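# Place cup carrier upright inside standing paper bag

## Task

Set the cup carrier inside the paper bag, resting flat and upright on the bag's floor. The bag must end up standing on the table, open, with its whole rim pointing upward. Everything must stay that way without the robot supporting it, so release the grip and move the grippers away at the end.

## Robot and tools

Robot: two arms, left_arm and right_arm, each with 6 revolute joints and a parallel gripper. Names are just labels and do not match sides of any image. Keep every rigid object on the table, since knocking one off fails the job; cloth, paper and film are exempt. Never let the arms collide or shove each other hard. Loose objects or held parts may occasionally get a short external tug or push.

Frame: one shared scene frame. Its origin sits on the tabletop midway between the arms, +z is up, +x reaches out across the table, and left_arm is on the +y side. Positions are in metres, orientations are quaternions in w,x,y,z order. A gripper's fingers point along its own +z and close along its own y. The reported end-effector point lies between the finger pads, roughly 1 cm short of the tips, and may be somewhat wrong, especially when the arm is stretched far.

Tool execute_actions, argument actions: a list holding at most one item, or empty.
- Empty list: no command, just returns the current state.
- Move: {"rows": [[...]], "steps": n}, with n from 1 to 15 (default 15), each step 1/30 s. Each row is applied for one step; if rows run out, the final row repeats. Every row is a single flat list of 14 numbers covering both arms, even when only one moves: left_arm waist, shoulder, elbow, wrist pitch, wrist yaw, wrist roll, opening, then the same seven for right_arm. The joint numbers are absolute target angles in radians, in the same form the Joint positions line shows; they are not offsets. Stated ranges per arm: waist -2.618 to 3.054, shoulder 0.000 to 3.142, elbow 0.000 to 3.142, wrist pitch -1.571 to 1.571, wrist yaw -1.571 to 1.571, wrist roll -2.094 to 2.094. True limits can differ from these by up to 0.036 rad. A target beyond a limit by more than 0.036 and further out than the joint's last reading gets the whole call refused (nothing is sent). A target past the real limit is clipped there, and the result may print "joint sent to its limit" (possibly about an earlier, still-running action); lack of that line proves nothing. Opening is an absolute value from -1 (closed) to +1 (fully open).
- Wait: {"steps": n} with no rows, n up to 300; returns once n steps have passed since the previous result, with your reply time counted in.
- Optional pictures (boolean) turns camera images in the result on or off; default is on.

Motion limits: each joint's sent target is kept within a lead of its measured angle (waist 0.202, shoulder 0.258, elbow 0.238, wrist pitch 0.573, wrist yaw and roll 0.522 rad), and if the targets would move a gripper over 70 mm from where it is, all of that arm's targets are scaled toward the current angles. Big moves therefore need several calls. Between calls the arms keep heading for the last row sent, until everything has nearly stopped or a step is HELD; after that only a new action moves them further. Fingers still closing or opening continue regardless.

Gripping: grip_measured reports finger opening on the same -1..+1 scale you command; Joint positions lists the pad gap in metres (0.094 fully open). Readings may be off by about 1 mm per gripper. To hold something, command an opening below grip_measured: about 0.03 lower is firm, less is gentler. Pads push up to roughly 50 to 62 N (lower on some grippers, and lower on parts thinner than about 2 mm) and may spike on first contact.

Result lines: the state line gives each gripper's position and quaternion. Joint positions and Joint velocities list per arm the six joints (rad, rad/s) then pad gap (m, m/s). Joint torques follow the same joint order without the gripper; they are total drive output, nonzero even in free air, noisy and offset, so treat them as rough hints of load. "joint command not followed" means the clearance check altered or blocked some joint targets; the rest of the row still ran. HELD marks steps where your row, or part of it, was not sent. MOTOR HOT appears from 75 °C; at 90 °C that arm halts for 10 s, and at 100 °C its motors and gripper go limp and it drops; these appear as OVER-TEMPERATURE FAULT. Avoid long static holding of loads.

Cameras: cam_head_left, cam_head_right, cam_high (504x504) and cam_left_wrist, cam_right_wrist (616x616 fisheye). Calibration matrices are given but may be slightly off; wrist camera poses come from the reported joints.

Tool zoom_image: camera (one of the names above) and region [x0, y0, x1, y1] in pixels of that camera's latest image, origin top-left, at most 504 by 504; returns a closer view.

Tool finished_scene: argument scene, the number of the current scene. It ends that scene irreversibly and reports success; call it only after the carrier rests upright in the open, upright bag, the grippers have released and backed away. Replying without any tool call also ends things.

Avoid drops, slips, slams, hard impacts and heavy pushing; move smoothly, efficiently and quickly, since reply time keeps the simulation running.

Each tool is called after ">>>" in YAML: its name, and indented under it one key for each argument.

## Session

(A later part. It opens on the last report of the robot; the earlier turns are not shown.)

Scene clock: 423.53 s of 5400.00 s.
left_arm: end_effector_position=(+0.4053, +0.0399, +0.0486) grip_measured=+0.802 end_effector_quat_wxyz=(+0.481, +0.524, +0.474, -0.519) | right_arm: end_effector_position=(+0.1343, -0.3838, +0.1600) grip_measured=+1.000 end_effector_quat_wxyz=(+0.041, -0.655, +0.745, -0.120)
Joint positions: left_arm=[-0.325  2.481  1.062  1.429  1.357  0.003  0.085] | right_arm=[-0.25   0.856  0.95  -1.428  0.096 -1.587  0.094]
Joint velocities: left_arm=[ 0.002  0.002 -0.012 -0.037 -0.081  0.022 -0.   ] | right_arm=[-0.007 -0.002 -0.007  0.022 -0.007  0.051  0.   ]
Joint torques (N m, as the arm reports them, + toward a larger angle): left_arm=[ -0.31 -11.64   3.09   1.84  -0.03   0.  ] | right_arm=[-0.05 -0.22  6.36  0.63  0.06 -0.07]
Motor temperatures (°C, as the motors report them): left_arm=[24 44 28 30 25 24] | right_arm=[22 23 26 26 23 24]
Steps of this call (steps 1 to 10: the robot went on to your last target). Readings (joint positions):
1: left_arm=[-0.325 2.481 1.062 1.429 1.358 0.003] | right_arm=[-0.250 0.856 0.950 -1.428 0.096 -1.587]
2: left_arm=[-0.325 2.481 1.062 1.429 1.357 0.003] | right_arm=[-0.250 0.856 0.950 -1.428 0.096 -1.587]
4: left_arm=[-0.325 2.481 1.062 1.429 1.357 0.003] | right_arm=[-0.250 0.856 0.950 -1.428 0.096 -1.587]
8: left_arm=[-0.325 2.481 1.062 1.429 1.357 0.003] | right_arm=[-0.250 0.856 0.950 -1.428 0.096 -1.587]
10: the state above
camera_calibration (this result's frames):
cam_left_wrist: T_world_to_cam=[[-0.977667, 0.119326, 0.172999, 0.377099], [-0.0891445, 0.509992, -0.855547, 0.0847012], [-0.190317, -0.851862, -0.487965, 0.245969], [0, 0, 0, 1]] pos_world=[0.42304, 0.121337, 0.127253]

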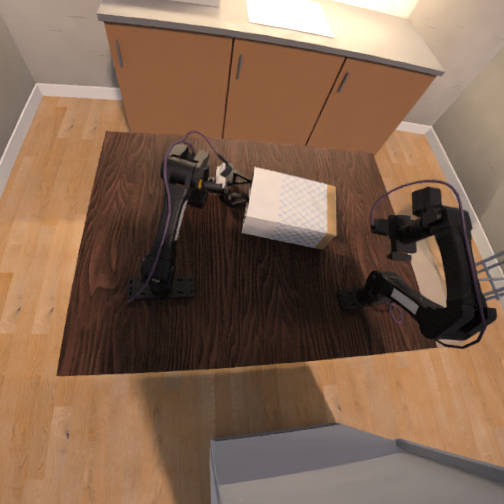

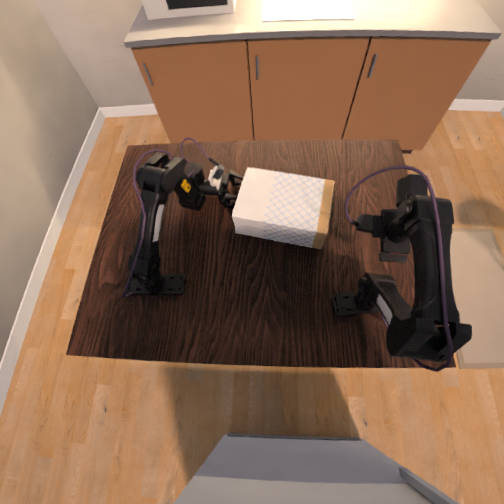

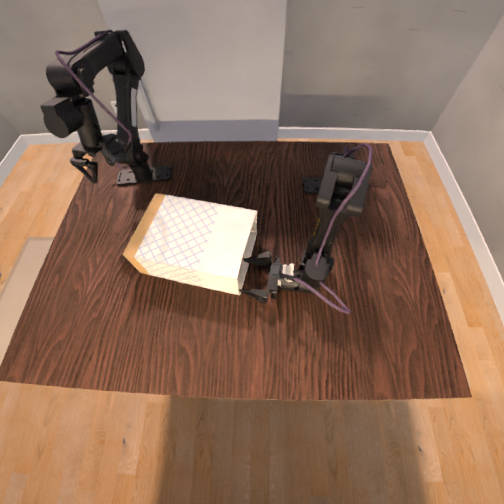

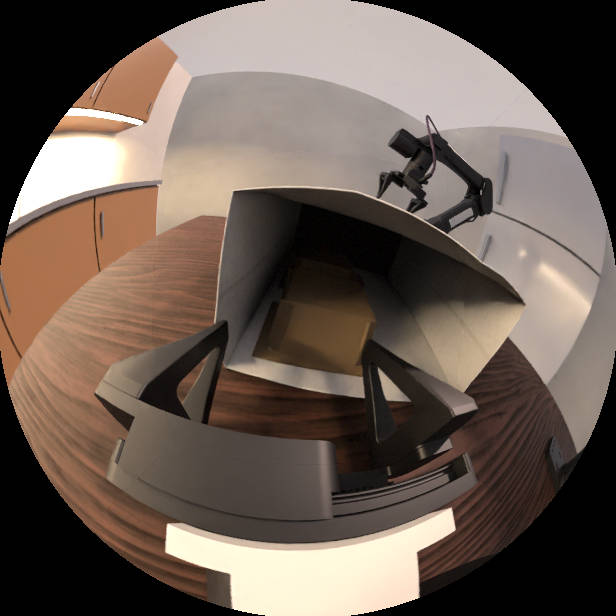

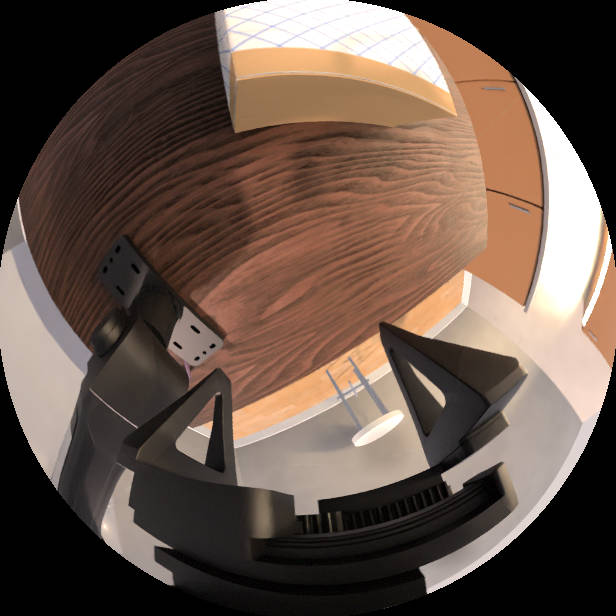

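>>> execute_actions:
  actions:
    - {"rows":[[-0.38,2.47,1.06,1.42,1.37,0,0.85,-0.25,0.856,0.95,-1.428,0.096,-1.587,1]],"steps":15}

>>> execute_actions:
  actions:
    - {"steps":10}

Scene clock: 432.17 s of 5400.00 s.
left_arm: end_effector_position=(+0.3869, +0.0201, +0.0486) grip_measured=+0.848 end_effector_quat_wxyz=(+0.464, +0.539, +0.457, -0.534) | right_arm: end_effector_position=(+0.1343, -0.3838, +0.1600) grip_measured=+1.000 end_effector_quat_wxyz=(+0.041, -0.655, +0.745, -0.120)
Joint positions: left_arm=[-0.382  2.481  1.062  1.429  1.363  0.003  0.087] | right_arm=[-0.25   0.856  0.95  -1.428  0.096 -1.587  0.094]
Joint velocities: left_arm=[ 0.002  0.017 -0.012 -0.066 -0.022 -0.066 -0.001] | right_arm=[-0.002  0.002 -0.012 -0.066 -0.081  0.066  0.   ]
Joint torques (N m, as the arm reports them, + toward a larger angle): left_arm=[  0.22 -10.95   3.99   1.84   0.1    0.  ] | right_arm=[-0.07 -0.23  6.57  0.62  0.07  0.  ]
Motor temperatures (°C, as the motors report them): left_arm=[24 46 28 30 25 24] | right_arm=[22 23 26 26 23 24]
Steps of this call (steps 1 to 15: the robot went on to your last target; steps 16 to 90: nothing new was sent; then 5.13 s passed at rest; steps 91 to 105: all 15 steps of this action). Readings (joint positions):
91: left_arm=[-0.329 2.481 1.062 1.429 1.357 0.003] | right_arm=[-0.250 0.856 0.950 -1.428 0.096 -1.587]
92: left_arm=[-0.336 2.481 1.062 1.429 1.357 0.003] | right_arm=[-0.250 0.856 0.950 -1.428 0.096 -1.587]
94: left_arm=[-0.356 2.481 1.062 1.429 1.358 0.003] | right_arm=[-0.250 0.856 0.950 -1.428 0.096 -1.587]
98: left_arm=[-0.381 2.481 1.062 1.429 1.363 0.003] | right_arm=[-0.250 0.856 0.950 -1.428 0.096 -1.587]
105: the state above
camera_calibration (this result's frames):
cam_left_wrist: T_world_to_cam=[[-0.96816, 0.180945, 0.172987, 0.356552], [-0.056672, 0.514665, -0.855516, 0.0804696], [-0.243831, -0.838081, -0.488024, 0.246058], [0, 0, 0, 1]] pos_world=[0.409756, 0.100286, 0.127246]

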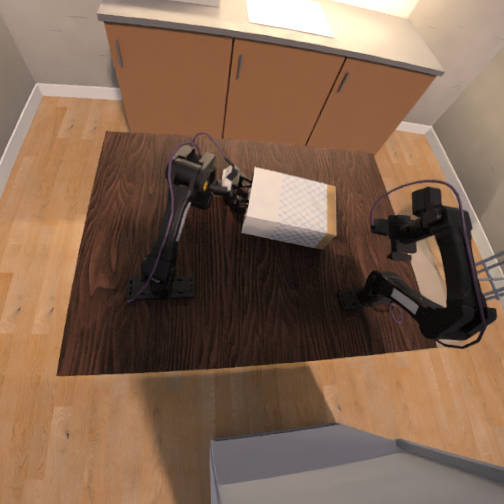

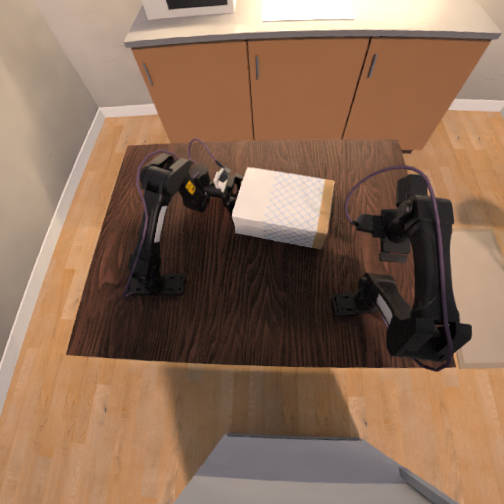

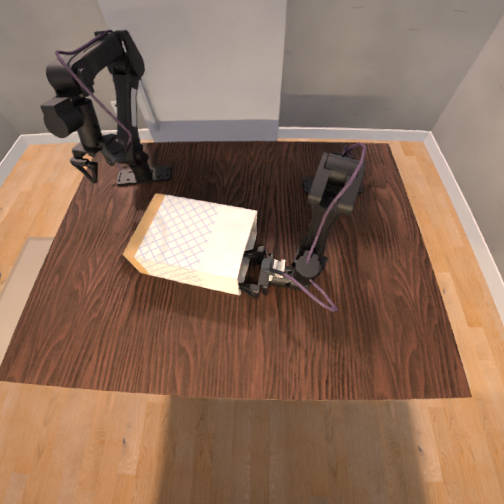

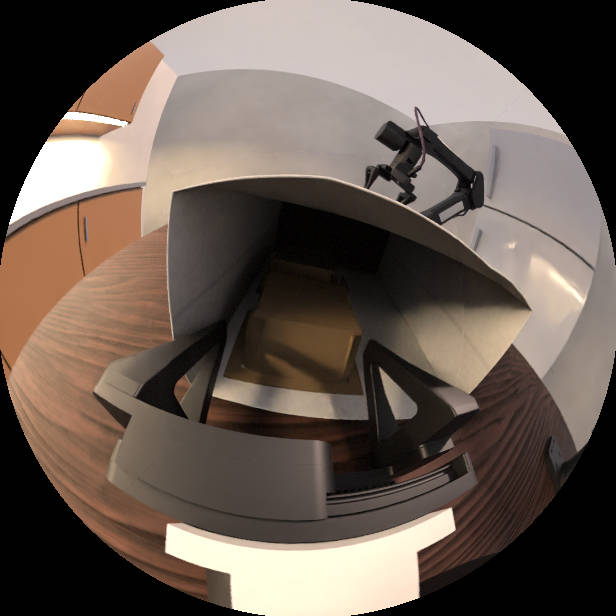

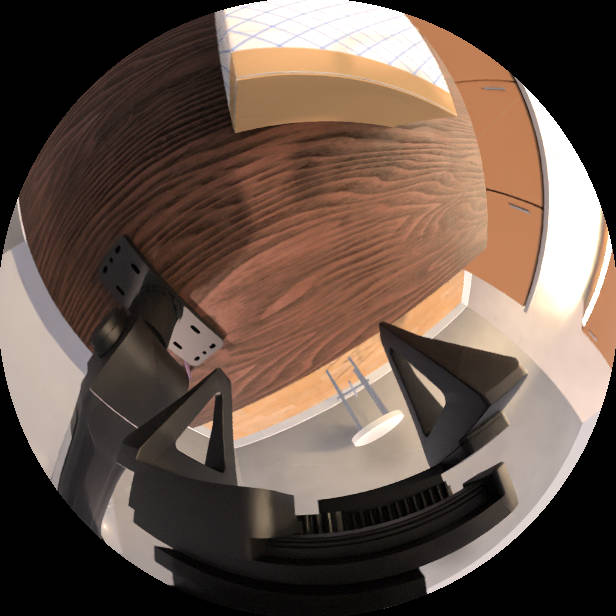

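Scene clock: 432.50 s of 5400.00 s.
left_arm: end_effector_position=(+0.3869, +0.0201, +0.0486) grip_measured=+0.848 end_effector_quat_wxyz=(+0.464, +0.539, +0.457, -0.534) | right_arm: end_effector_position=(+0.1343, -0.3838, +0.1600) grip_measured=+1.000 end_effector_quat_wxyz=(+0.041, -0.655, +0.745, -0.120)
Joint positions: left_arm=[-0.382  2.481  1.062  1.429  1.363  0.003  0.087] | right_arm=[-0.25   0.856  0.95  -1.428  0.096 -1.587  0.094]
Joint velocities: left_arm=[-0.002 -0.017  0.007 -0.066  0.081  0.037  0.   ] | right_arm=[ 0.007 -0.027 -0.002  0.022  0.022 -0.037  0.   ]
Joint torques (N m, as the arm reports them, + toward a larger angle): left_arm=[  0.17 -10.87   3.93   1.84   0.1    0.  ] | right_arm=[-0.09 -0.42  6.18  0.62  0.07 -0.04]
Motor temperatures (°C, as the motors report them): left_arm=[24 46 28 30 25 24] | right_arm=[22 23 26 26 23 24]
Steps of this call (steps 1 to 10: the robot went on to your last target). Readings (joint positions):
1: left_arm=[-0.382 2.481 1.062 1.429 1.363 0.003] | right_arm=[-0.250 0.856 0.950 -1.428 0.096 -1.587]
2: left_arm=[-0.382 2.481 1.062 1.429 1.363 0.003] | right_arm=[-0.250 0.856 0.950 -1.428 0.096 -1.587]
4: left_arm=[-0.382 2.481 1.062 1.429 1.363 0.003] | right_arm=[-0.250 0.856 0.950 -1.428 0.096 -1.587]
8: left_arm=[-0.382 2.481 1.062 1.429 1.363 0.003] | right_arm=[-0.250 0.856 0.950 -1.428 0.096 -1.587]
10: the state above
camera_calibration (this result's frames):
cam_left_wrist: T_world_to_cam=[[-0.96816, 0.180945, 0.172987, 0.356552], [-0.056672, 0.514665, -0.855516, 0.0804696], [-0.243831, -0.838081, -0.488024, 0.246058], [0, 0, 0, 1]] pos_world=[0.409756, 0.100286, 0.127246]

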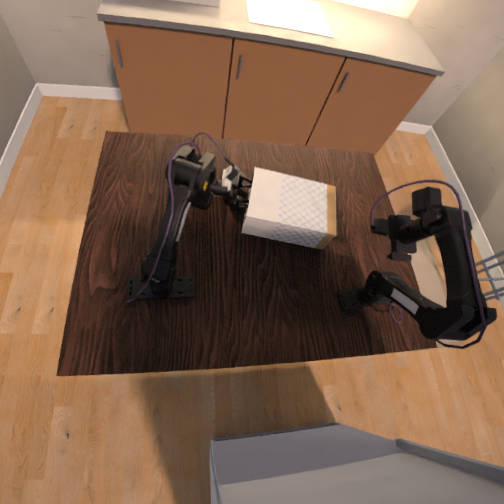

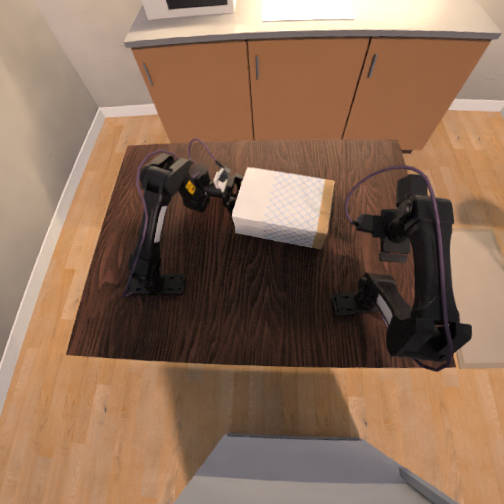

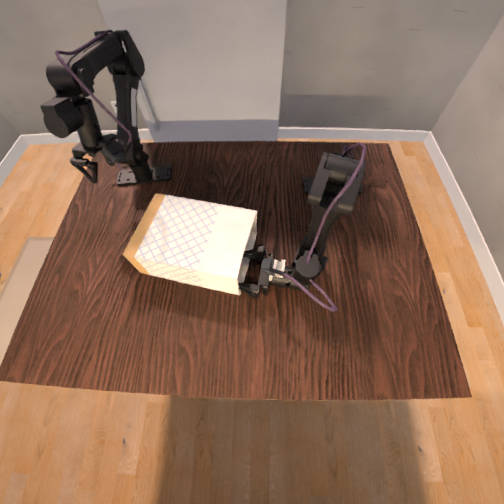

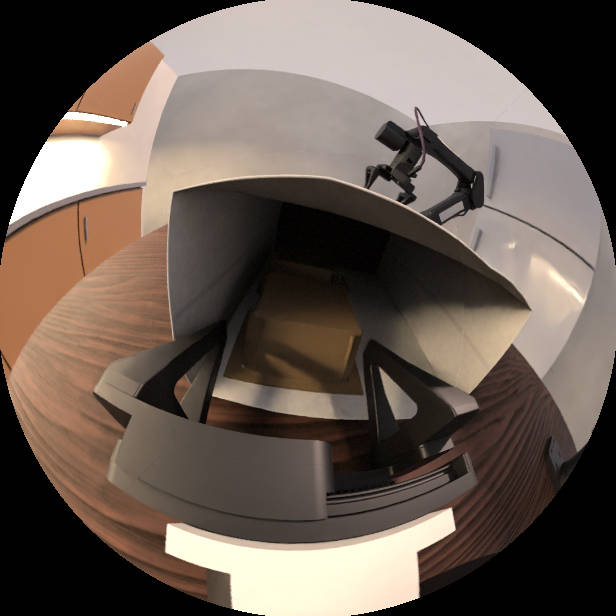

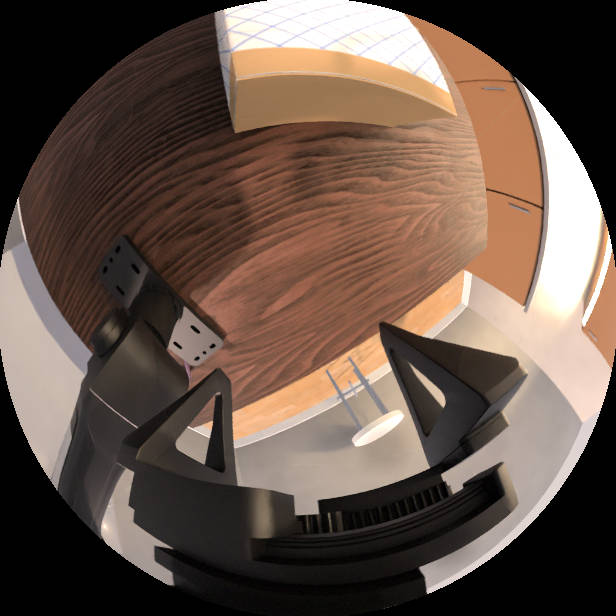

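Well aligned. Advance ~6 cm along heading.

>>> execute_actions:
  actions:
    - {"rows":[[-0.43,2.485,1.09,1.42,1.3,0,0.85,-0.25,0.856,0.95,-1.428,0.096,-1.587,1],[-0.43,2.485,1.09,1.42,1.3,0,0.85,-0.25,0.856,0.95,-1.428,0.096,-1.587,1],[-0.43,2.485,1.09,1.42,1.3,0,0.85,-0.25,0.856,0.95,-1.428,0.096,-1.587,1],[-0.43,2.485,1.09,1.42,1.3,0,0.85,-0.25,0.856,0.95,-1.428,0.096,-1.587,1],[-0.43,2.485,1.09,1.42,1.3,0,0.85,-0.25,0.856,0.95,-1.428,0.096,-1.587,1],[-0.43,2.485,1.09,1.42,1.3,0,0.85,-0.25,0.856,0.95,-1.428,0.096,-1.587,1],[-0.5,2.51,1.13,1.42,1.22,0,0.85,-0.25,0.856,0.95,-1.428,0.096,-1.587,1]],"steps":15}

>>> execute_actions:
  actions:
    - {"steps":12}

Scene clock: 438.33 s of 5400.00 s.
left_arm: end_effector_position=(+0.3734, -0.0285, +0.0503) grip_measured=+0.848 end_effector_quat_wxyz=(+0.471, +0.542, +0.449, -0.532) | right_arm: end_effector_position=(+0.1343, -0.3838, +0.1600) grip_measured=+1.000 end_effector_quat_wxyz=(+0.041, -0.655, +0.745, -0.120)
Joint positions: left_arm=[-0.507  2.498  1.102  1.429  1.241  0.003  0.087] | right_arm=[-0.25   0.856  0.95  -1.428  0.096 -1.587  0.094]
Joint velocities: left_arm=[-0.002 -0.002 -0.007 -0.022 -0.11  -0.007 -0.001] | right_arm=[-0.002 -0.002 -0.012  0.007 -0.051 -0.081  0.   ]
Joint torques (N m, as the arm reports them, + toward a larger angle): left_arm=[ 0.43 -9.28  6.72  1.95 -0.04  0.01] | right_arm=[-0.12 -0.17  6.54  0.62  0.06 -0.03]
Motor temperatures (°C, as the motors report them): left_arm=[24 46 28 30 25 24] | right_arm=[22 23 26 26 23 24]
Steps of this call (steps 1 to 15: the robot went on to your last target; steps 16 to 90: nothing new was sent; then 2.33 s passed at rest; steps 91 to 105: all 15 steps of this action). Readings (joint positions):
91: left_arm=[-0.385 2.481 1.062 1.429 1.355 0.003] | right_arm=[-0.250 0.856 0.950 -1.428 0.096 -1.587]
92: left_arm=[-0.391 2.481 1.062 1.429 1.343 0.003] | right_arm=[-0.250 0.856 0.950 -1.428 0.096 -1.587]
94: left_arm=[-0.408 2.481 1.062 1.429 1.329 0.003] | right_arm=[-0.250 0.856 0.950 -1.428 0.096 -1.587]
98: left_arm=[-0.447 2.490 1.081 1.429 1.291 0.003] | right_arm=[-0.250 0.856 0.950 -1.428 0.096 -1.587]
105: the state above
camera_calibration (this result's frames):
cam_left_wrist: T_world_to_cam=[[-0.970828, 0.185426, 0.152018, 0.354152], [-0.0385957, 0.504886, -0.862323, 0.0995034], [-0.236649, -0.843034, -0.483001, 0.199783], [0, 0, 0, 1]] pos_world=[0.394939, 0.0525172, 0.128462]

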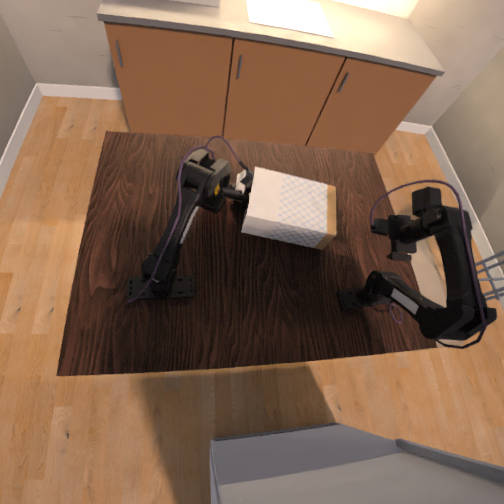

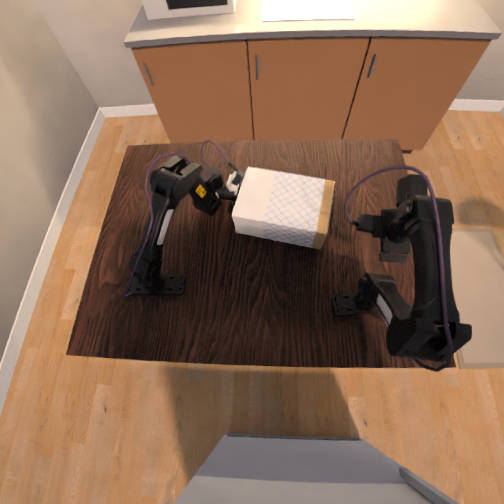

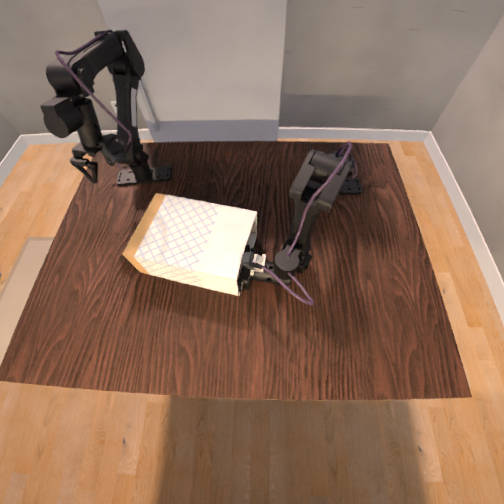

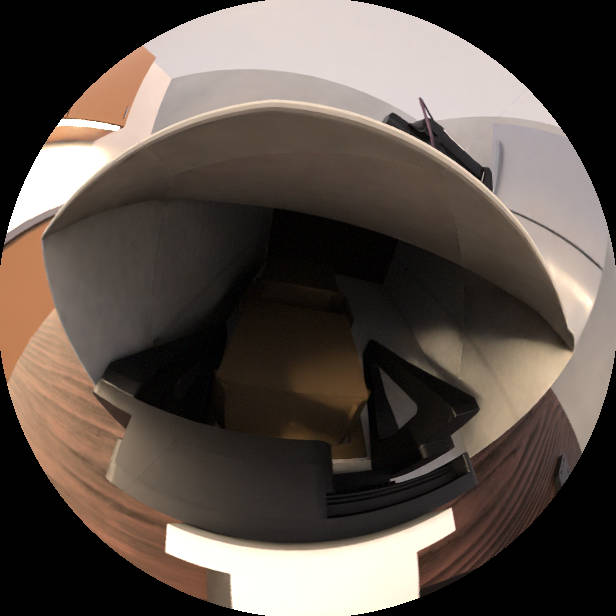

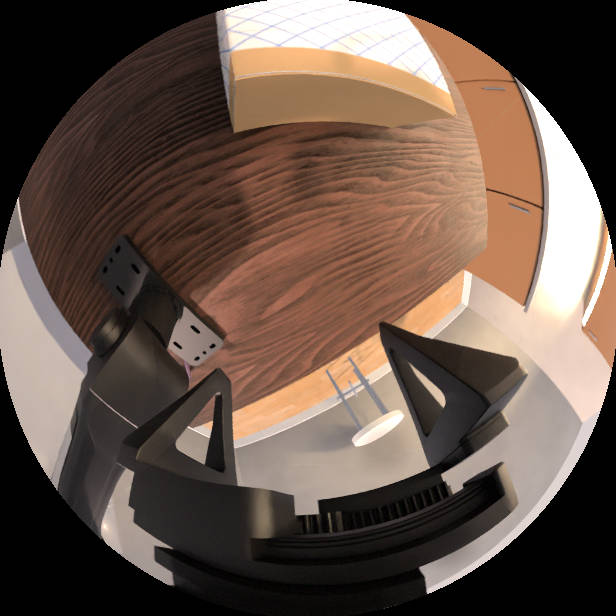

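Scene clock: 438.73 s of 5400.00 s.
left_arm: end_effector_position=(+0.3761, -0.0286, +0.0504) grip_measured=+0.848 end_effector_quat_wxyz=(+0.475, +0.538, +0.452, -0.529) | right_arm: end_effector_position=(+0.1343, -0.3838, +0.1600) grip_measured=+1.000 end_effector_quat_wxyz=(+0.041, -0.655, +0.745, -0.120)
Joint positions: left_arm=[-0.506  2.498  1.102  1.429  1.228  0.003  0.087] | right_arm=[-0.25   0.856  0.95  -1.428  0.096 -1.587  0.094]
Joint velocities: left_arm=[ 0.002  0.007 -0.012 -0.007 -0.081  0.051  0.   ] | right_arm=[-0.012 -0.007  0.002 -0.037  0.007  0.022  0.   ]
Joint torques (N m, as the arm reports them, + toward a larger angle): left_arm=[ 0.34 -9.47  6.73  1.93 -0.06  0.01] | right_arm=[ 0.05 -0.2   6.54  0.57  0.05 -0.06]
Motor temperatures (°C, as the motors report them): left_arm=[24 46 28 30 25 24] | right_arm=[22 23 26 26 23 24]
Steps of this call (steps 1 to 12: the robot went on to your last target). Readings (joint positions):
1: left_arm=[-0.506 2.498 1.102 1.429 1.238 0.003] | right_arm=[-0.250 0.856 0.950 -1.428 0.096 -1.587]
2: left_arm=[-0.506 2.498 1.102 1.429 1.235 0.003] | right_arm=[-0.250 0.856 0.950 -1.428 0.096 -1.587]
4: left_arm=[-0.506 2.498 1.102 1.429 1.232 0.003] | right_arm=[-0.250 0.856 0.950 -1.428 0.096 -1.587]
8: left_arm=[-0.506 2.498 1.102 1.429 1.229 0.003] | right_arm=[-0.250 0.856 0.950 -1.428 0.096 -1.587]
12: the state above
camera_calibration (this result's frames):
cam_left_wrist: T_world_to_cam=[[-0.973382, 0.171401, 0.152149, 0.357331], [-0.0460819, 0.503934, -0.862512, 0.102523], [-0.224508, -0.846565, -0.482622, 0.195682], [0, 0, 0, 1]] pos_world=[0.396477, 0.0527451, 0.1285]

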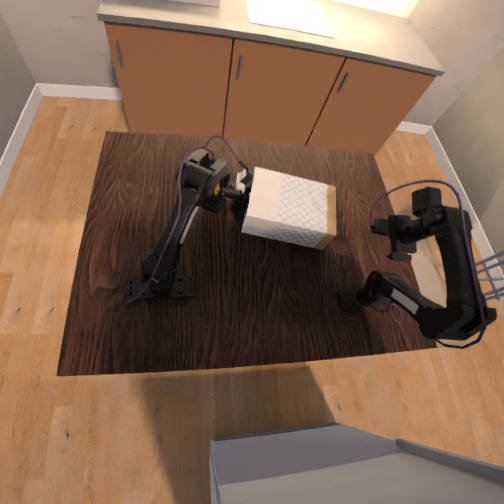

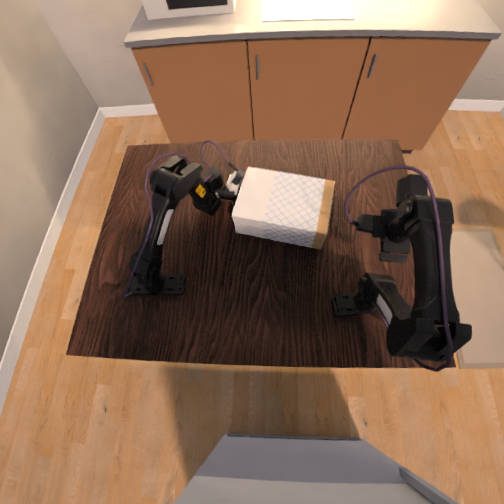

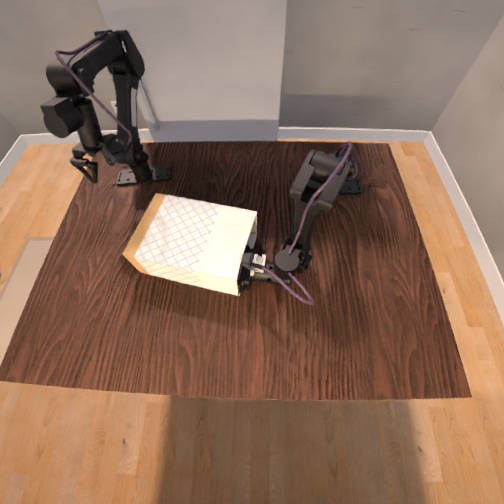

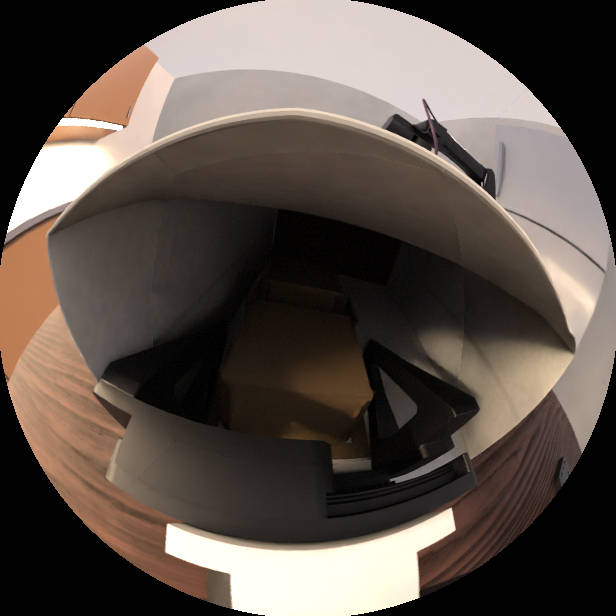

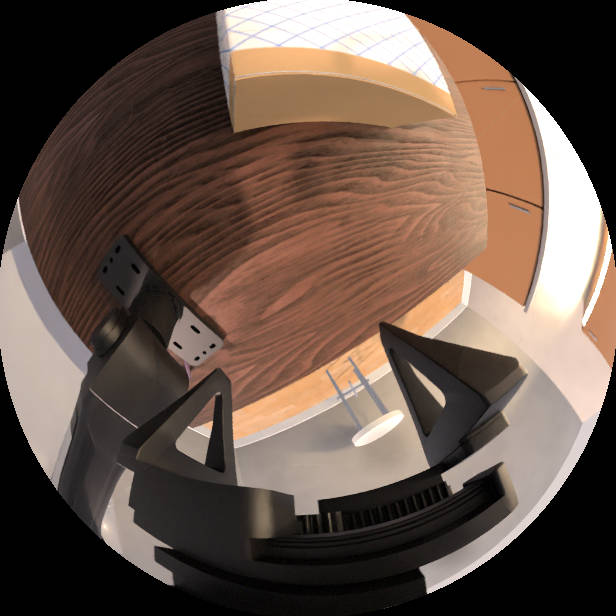

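Close.

>>> execute_actions:
  actions:
    - {"rows":[[-0.5,2.51,1.13,1.42,1.22,0,0.3,-0.25,0.856,0.95,-1.428,0.096,-1.587,1]],"steps":15}
  pictures: false

>>> execute_actions:
  actions:
    - {"steps":10}

Scene clock: 441.80 s of 5400.00 s.
left_arm: end_effector_position=(+0.3763, -0.0286, +0.0504) grip_measured=+0.560 end_effector_quat_wxyz=(+0.475, +0.538, +0.453, -0.529) | right_arm: end_effector_position=(+0.1343, -0.3838, +0.1600) grip_measured=+1.000 end_effector_quat_wxyz=(+0.041, -0.655, +0.745, -0.120)
Joint positions: left_arm=[-0.506  2.498  1.102  1.429  1.227  0.003  0.073] | right_arm=[-0.25   0.856  0.95  -1.428  0.096 -1.587  0.094]
Joint velocities: left_arm=[-0.027 -0.007  0.007 -0.037  0.037  0.037  0.   ] | right_arm=[-0.002  0.007 -0.002 -0.022  0.007  0.022  0.   ]
Joint torques (N m, as the arm reports them, + toward a larger angle): left_arm=[ 0.34 -9.45  6.75  1.94 -0.04  0.01] | right_arm=[-0.02 -0.22  6.48  0.62  0.07 -0.02]
Motor temperatures (°C, as the motors report them): left_arm=[24 46 28 30 25 24] | right_arm=[22 23 26 26 23 24]
Steps of this call (steps 1 to 30: the robot went on to your last target; steps 31 to 77: nothing new was sent; steps 78 to 92: all 15 steps of this action). Readings (joint positions):
78: left_arm=[-0.506 2.498 1.102 1.429 1.227 0.003] | right_arm=[-0.250 0.856 0.950 -1.428 0.096 -1.587]
79: left_arm=[-0.506 2.498 1.102 1.429 1.227 0.003] | right_arm=[-0.250 0.856 0.950 -1.428 0.096 -1.587]
81: left_arm=[-0.506 2.498 1.102 1.429 1.227 0.003] | right_arm=[-0.250 0.856 0.950 -1.428 0.096 -1.587]
85: left_arm=[-0.506 2.498 1.102 1.429 1.227 0.003] | right_arm=[-0.250 0.856 0.950 -1.428 0.096 -1.587]
92: the state above

Scene clock: 442.13 s of 5400.00 s.
left_arm: end_effector_position=(+0.3763, -0.0286, +0.0504) grip_measured=+0.560 end_effector_quat_wxyz=(+0.475, +0.538, +0.453, -0.529) | right_arm: end_effector_position=(+0.1343, -0.3838, +0.1600) grip_measured=+1.000 end_effector_quat_wxyz=(+0.041, -0.655, +0.745, -0.120)
Joint positions: left_arm=[-0.506  2.498  1.102  1.429  1.227  0.003  0.073] | right_arm=[-0.25   0.856  0.95  -1.428  0.096 -1.587  0.094]
Joint velocities: left_arm=[-0.002 -0.007 -0.002  0.037  0.037 -0.022 -0.   ] | right_arm=[-0.012  0.002 -0.002  0.022 -0.066  0.037  0.   ]
Joint torques (N m, as the arm reports them, + toward a larger angle): left_arm=[ 0.32 -9.44  6.74  1.93 -0.04  0.01] | right_arm=[ 0.02 -0.17  6.52  0.6   0.05 -0.06]
Motor temperatures (°C, as the motors report them): left_arm=[24 46 28 30 25 24] | right_arm=[22 23 26 26 23 24]
Steps of this call (steps 1 to 10: the robot went on to your last target). Readings (joint positions):
1: left_arm=[-0.506 2.498 1.102 1.429 1.227 0.003] | right_arm=[-0.250 0.856 0.950 -1.428 0.096 -1.587]
2: left_arm=[-0.506 2.498 1.102 1.429 1.227 0.003] | right_arm=[-0.250 0.856 0.950 -1.428 0.096 -1.587]
4: left_arm=[-0.506 2.498 1.102 1.429 1.227 0.003] | right_arm=[-0.250 0.856 0.950 -1.428 0.096 -1.587]
8: left_arm=[-0.506 2.498 1.102 1.429 1.227 0.003] | right_arm=[-0.250 0.856 0.950 -1.428 0.096 -1.587]
10: the state above
camera_calibration (this result's frames):
cam_left_wrist: T_world_to_cam=[[-0.973575, 0.170293, 0.15216, 0.357572], [-0.0466731, 0.503853, -0.862528, 0.102773], [-0.223548, -0.846837, -0.48259, 0.195335], [0, 0, 0, 1]] pos_world=[0.396587, 0.0527426, 0.128504]

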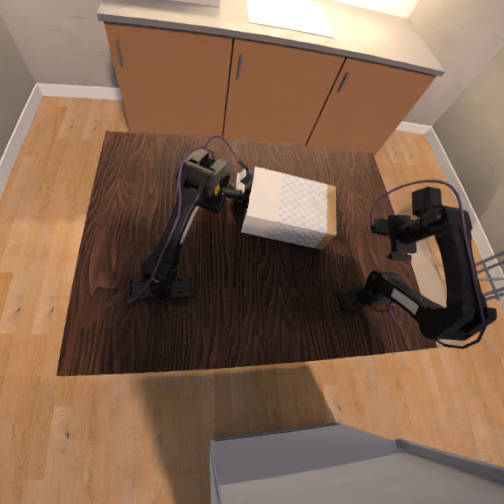

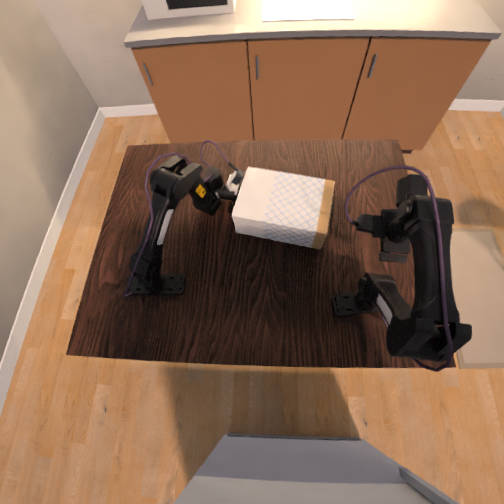

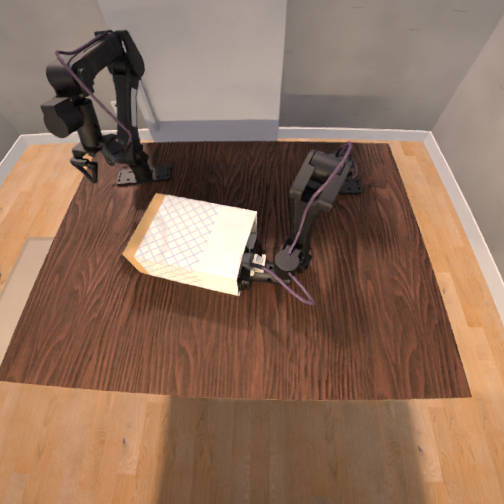

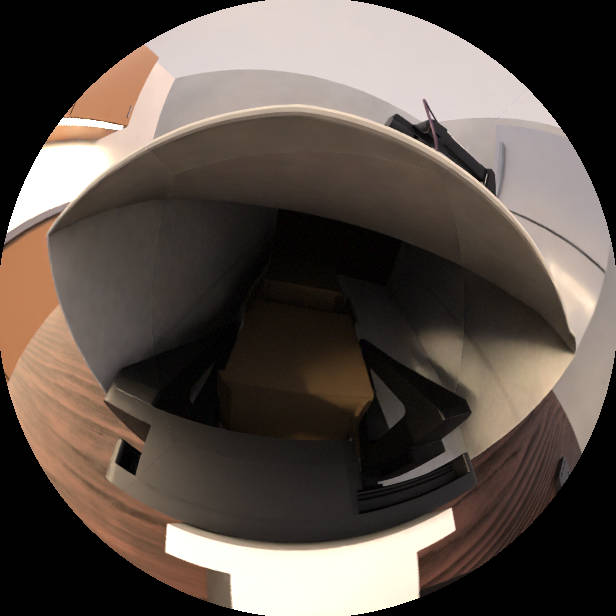

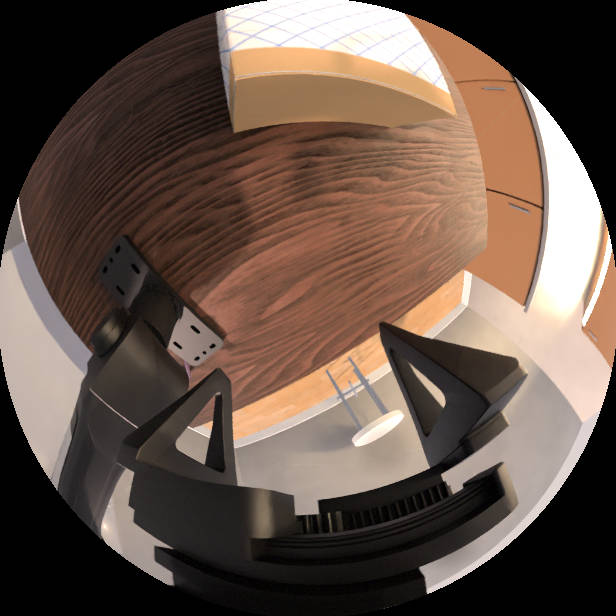

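>>> execute_actions:
  actions:
    - {"rows":[[-0.46,2.49,1.11,1.42,1.26,0,0.3,-0.25,0.856,0.95,-1.428,0.096,-1.587,1],[-0.46,2.49,1.11,1.42,1.26,0,0.3,-0.25,0.856,0.95,-1.428,0.096,-1.587,1],[-0.46,2.49,1.11,1.42,1.26,0,0.3,-0.25,0.856,0.95,-1.428,0.096,-1.587,1],[-0.46,2.49,1.11,1.42,1.26,0,0.3,-0.25,0.856,0.95,-1.428,0.096,-1.587,1],[-0.41,2.47,1.09,1.42,1.32,0,0.3,-0.25,0.856,0.95,-1.428,0.096,-1.587,1],[-0.41,2.47,1.09,1.42,1.32,0,0.3,-0.25,0.856,0.95,-1.428,0.096,-1.587,1],[-0.41,2.47,1.09,1.42,1.32,0,0.3,-0.25,0.856,0.95,-1.428,0.096,-1.587,1],[-0.41,2.47,1.09,1.42,1.32,0,0.3,-0.25,0.856,0.95,-1.428,0.096,-1.587,1],[-0.36,2.45,1.07,1.42,1.38,0,0.3,-0.25,0.856,0.95,-1.428,0.096,-1.587,1],[-0.36,2.45,1.07,1.42,1.38,0,0.3,-0.25,0.856,0.95,-1.428,0.096,-1.587,1],[-0.36,2.45,1.07,1.42,1.38,0,0.3,-0.25,0.856,0.95,-1.428,0.096,-1.587,1],[-0.36,2.45,1.07,1.42,1.38,0,0.3,-0.25,0.856,0.95,-1.428,0.096,-1.587,1],[-0.3,2.44,1.06,1.42,1.44,0,0.3,-0.25,0.856,0.95,-1.428,0.096,-1.587,1]],"steps":15}
  pictures: false

>>> execute_actions:
  actions:
    - {"rows":[[-0.24,2.44,1.06,1.42,1.49,0,0.3,-0.25,0.856,0.95,-1.428,0.096,-1.587,1],[-0.24,2.44,1.06,1.42,1.49,0,0.3,-0.25,0.856,0.95,-1.428,0.096,-1.587,1],[-0.24,2.44,1.06,1.42,1.49,0,0.3,-0.25,0.856,0.95,-1.428,0.096,-1.587,1],[-0.24,2.44,1.06,1.42,1.49,0,0.3,-0.25,0.856,0.95,-1.428,0.096,-1.587,1],[-0.17,2.44,1.06,1.42,1.55,0,0.3,-0.25,0.856,0.95,-1.428,0.096,-1.587,1],[-0.17,2.44,1.06,1.42,1.55,0,0.3,-0.25,0.856,0.95,-1.428,0.096,-1.587,1],[-0.17,2.44,1.06,1.42,1.55,0,0.3,-0.25,0.856,0.95,-1.428,0.096,-1.587,1],[-0.17,2.44,1.06,1.42,1.55,0,0.3,-0.25,0.856,0.95,-1.428,0.096,-1.587,1],[-0.09,2.44,1.06,1.42,1.57,0,0.3,-0.25,0.856,0.95,-1.428,0.096,-1.587,1],[-0.09,2.44,1.06,1.42,1.57,0,0.3,-0.25,0.856,0.95,-1.428,0.096,-1.587,1],[-0.09,2.44,1.06,1.42,1.57,0,0.3,-0.25,0.856,0.95,-1.428,0.096,-1.587,1],[0,2.44,1.06,1.42,1.57,0,0.3,-0.25,0.856,0.95,-1.428,0.096,-1.587,1]],"steps":15}

Scene clock: 463.17 s of 5400.00 s.
left_arm: end_effector_position=(+0.4066, +0.0387, +0.0588) grip_measured=+0.560 end_effector_quat_wxyz=(+0.485, +0.537, +0.456, -0.519) | right_arm: end_effector_position=(+0.1343, -0.3838, +0.1600) grip_measured=+1.000 end_effector_quat_wxyz=(+0.041, -0.655, +0.745, -0.120)
Joint positions: left_arm=[-0.325  2.467  1.085  1.427  1.383  0.003  0.073] | right_arm=[-0.25   0.856  0.95  -1.428  0.096 -1.587  0.094]
Joint velocities: left_arm=[ 0.422 -0.095 -0.056  0.007  0.3    0.007  0.   ] | right_arm=[-0.007 -0.022  0.017 -0.066  0.022 -0.022  0.   ]
Joint torques (N m, as the arm reports them, + toward a larger angle): left_arm=[ -0.16 -11.8    2.4    1.82   0.06   0.02] | right_arm=[-0.13  0.04  6.38  0.6   0.06  0.  ]
Motor temperatures (°C, as the motors report them): left_arm=[24 46 29 31 25 24] | right_arm=[22 23 26 26 23 24]
Steps of this call (steps 1 to 15: the robot went on to your last target; steps 16 to 90: nothing new was sent; then 17.53 s passed at rest; steps 91 to 105: all 15 steps of this action). Readings (joint positions):
91: left_arm=[-0.503 2.498 1.102 1.429 1.231 0.003] | right_arm=[-0.250 0.856 0.950 -1.428 0.096 -1.587]
92: left_arm=[-0.497 2.498 1.102 1.429 1.237 0.003] | right_arm=[-0.250 0.856 0.950 -1.428 0.096 -1.587]
94: left_arm=[-0.482 2.498 1.102 1.429 1.244 0.003] | right_arm=[-0.250 0.856 0.950 -1.428 0.096 -1.587]
98: left_arm=[-0.428 2.498 1.102 1.429 1.286 0.003] | right_arm=[-0.250 0.856 0.950 -1.428 0.096 -1.587]
105: the state above

Scene clock: 463.67 s of 5400.00 s.
left_arm: end_effector_position=(+0.4520, +0.1602, +0.0591) grip_measured=+0.560 end_effector_quat_wxyz=(+0.522, +0.503, +0.496, -0.477) | right_arm: end_effector_position=(+0.1343, -0.3838, +0.1600) grip_measured=+1.000 end_effector_quat_wxyz=(+0.041, -0.655, +0.745, -0.120)
Joint positions: left_arm=[-0.015  2.463  1.085  1.427  1.54   0.003  0.073] | right_arm=[-0.25   0.856  0.95  -1.428  0.096 -1.587  0.094]
Joint velocities: left_arm=[ 0.676 -0.002 -0.017  0.022  0.022  0.022 -0.001] | right_arm=[-0.002  0.012 -0.002 -0.081 -0.007  0.022  0.   ]
Joint torques (N m, as the arm reports them, + toward a larger angle): left_arm=[ -1.87 -11.81   2.12   1.68   0.15   0.  ] | right_arm=[-0.06 -0.19  6.46  0.63  0.07 -0.02]
Motor temperatures (°C, as the motors report them): left_arm=[24 46 29 31 25 24] | right_arm=[22 23 26 26 23 24]
joint sent to its limit (left arm) — the command would take joint 5 (wrist yaw) past its upper limit, so that joint was sent only as far as its limit.
Steps of this call (steps 1 to 15: all 15 steps of this action). Readings (joint positions):
1: left_arm=[-0.307 2.464 1.085 1.427 1.402 0.003] | right_arm=[-0.250 0.856 0.950 -1.428 0.096 -1.587]
2: left_arm=[-0.288 2.463 1.085 1.427 1.420 0.003] | right_arm=[-0.250 0.856 0.950 -1.428 0.096 -1.587]
4: left_arm=[-0.252 2.463 1.085 1.427 1.443 0.003] | right_arm=[-0.250 0.856 0.950 -1.428 0.096 -1.587]
8: left_arm=[-0.180 2.463 1.085 1.427 1.502 0.003] | right_arm=[-0.250 0.856 0.950 -1.428 0.096 -1.587]
15: the state above
camera_calibration (this result's frames):
cam_left_wrist: T_world_to_cam=[[-0.990962, -0.00585779, 0.134017, 0.434942], [-0.119225, 0.496361, -0.85989, 0.0525501], [-0.0614836, -0.868097, -0.492573, 0.307072], [0, 0, 0, 1]] pos_world=[0.456156, 0.243032, 0.138153]

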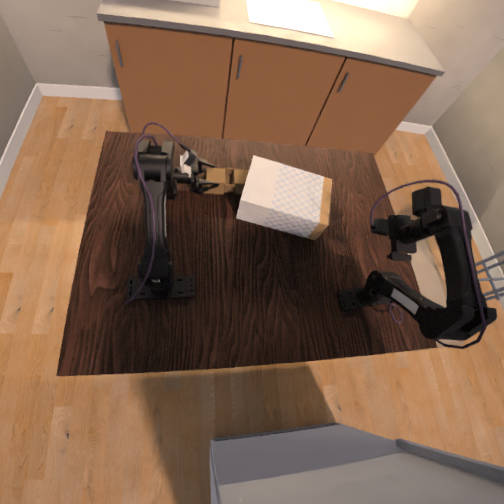

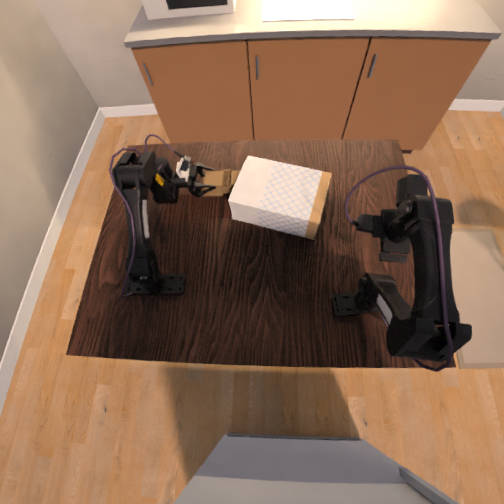

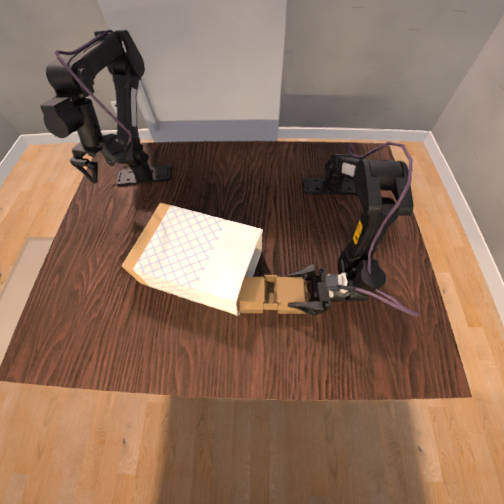

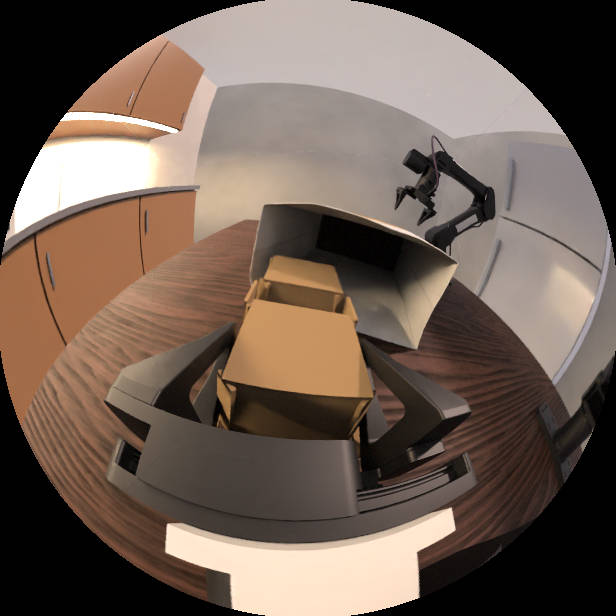

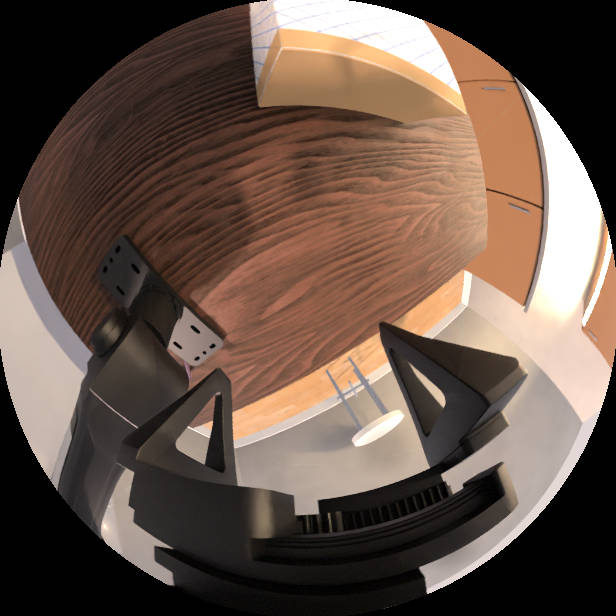

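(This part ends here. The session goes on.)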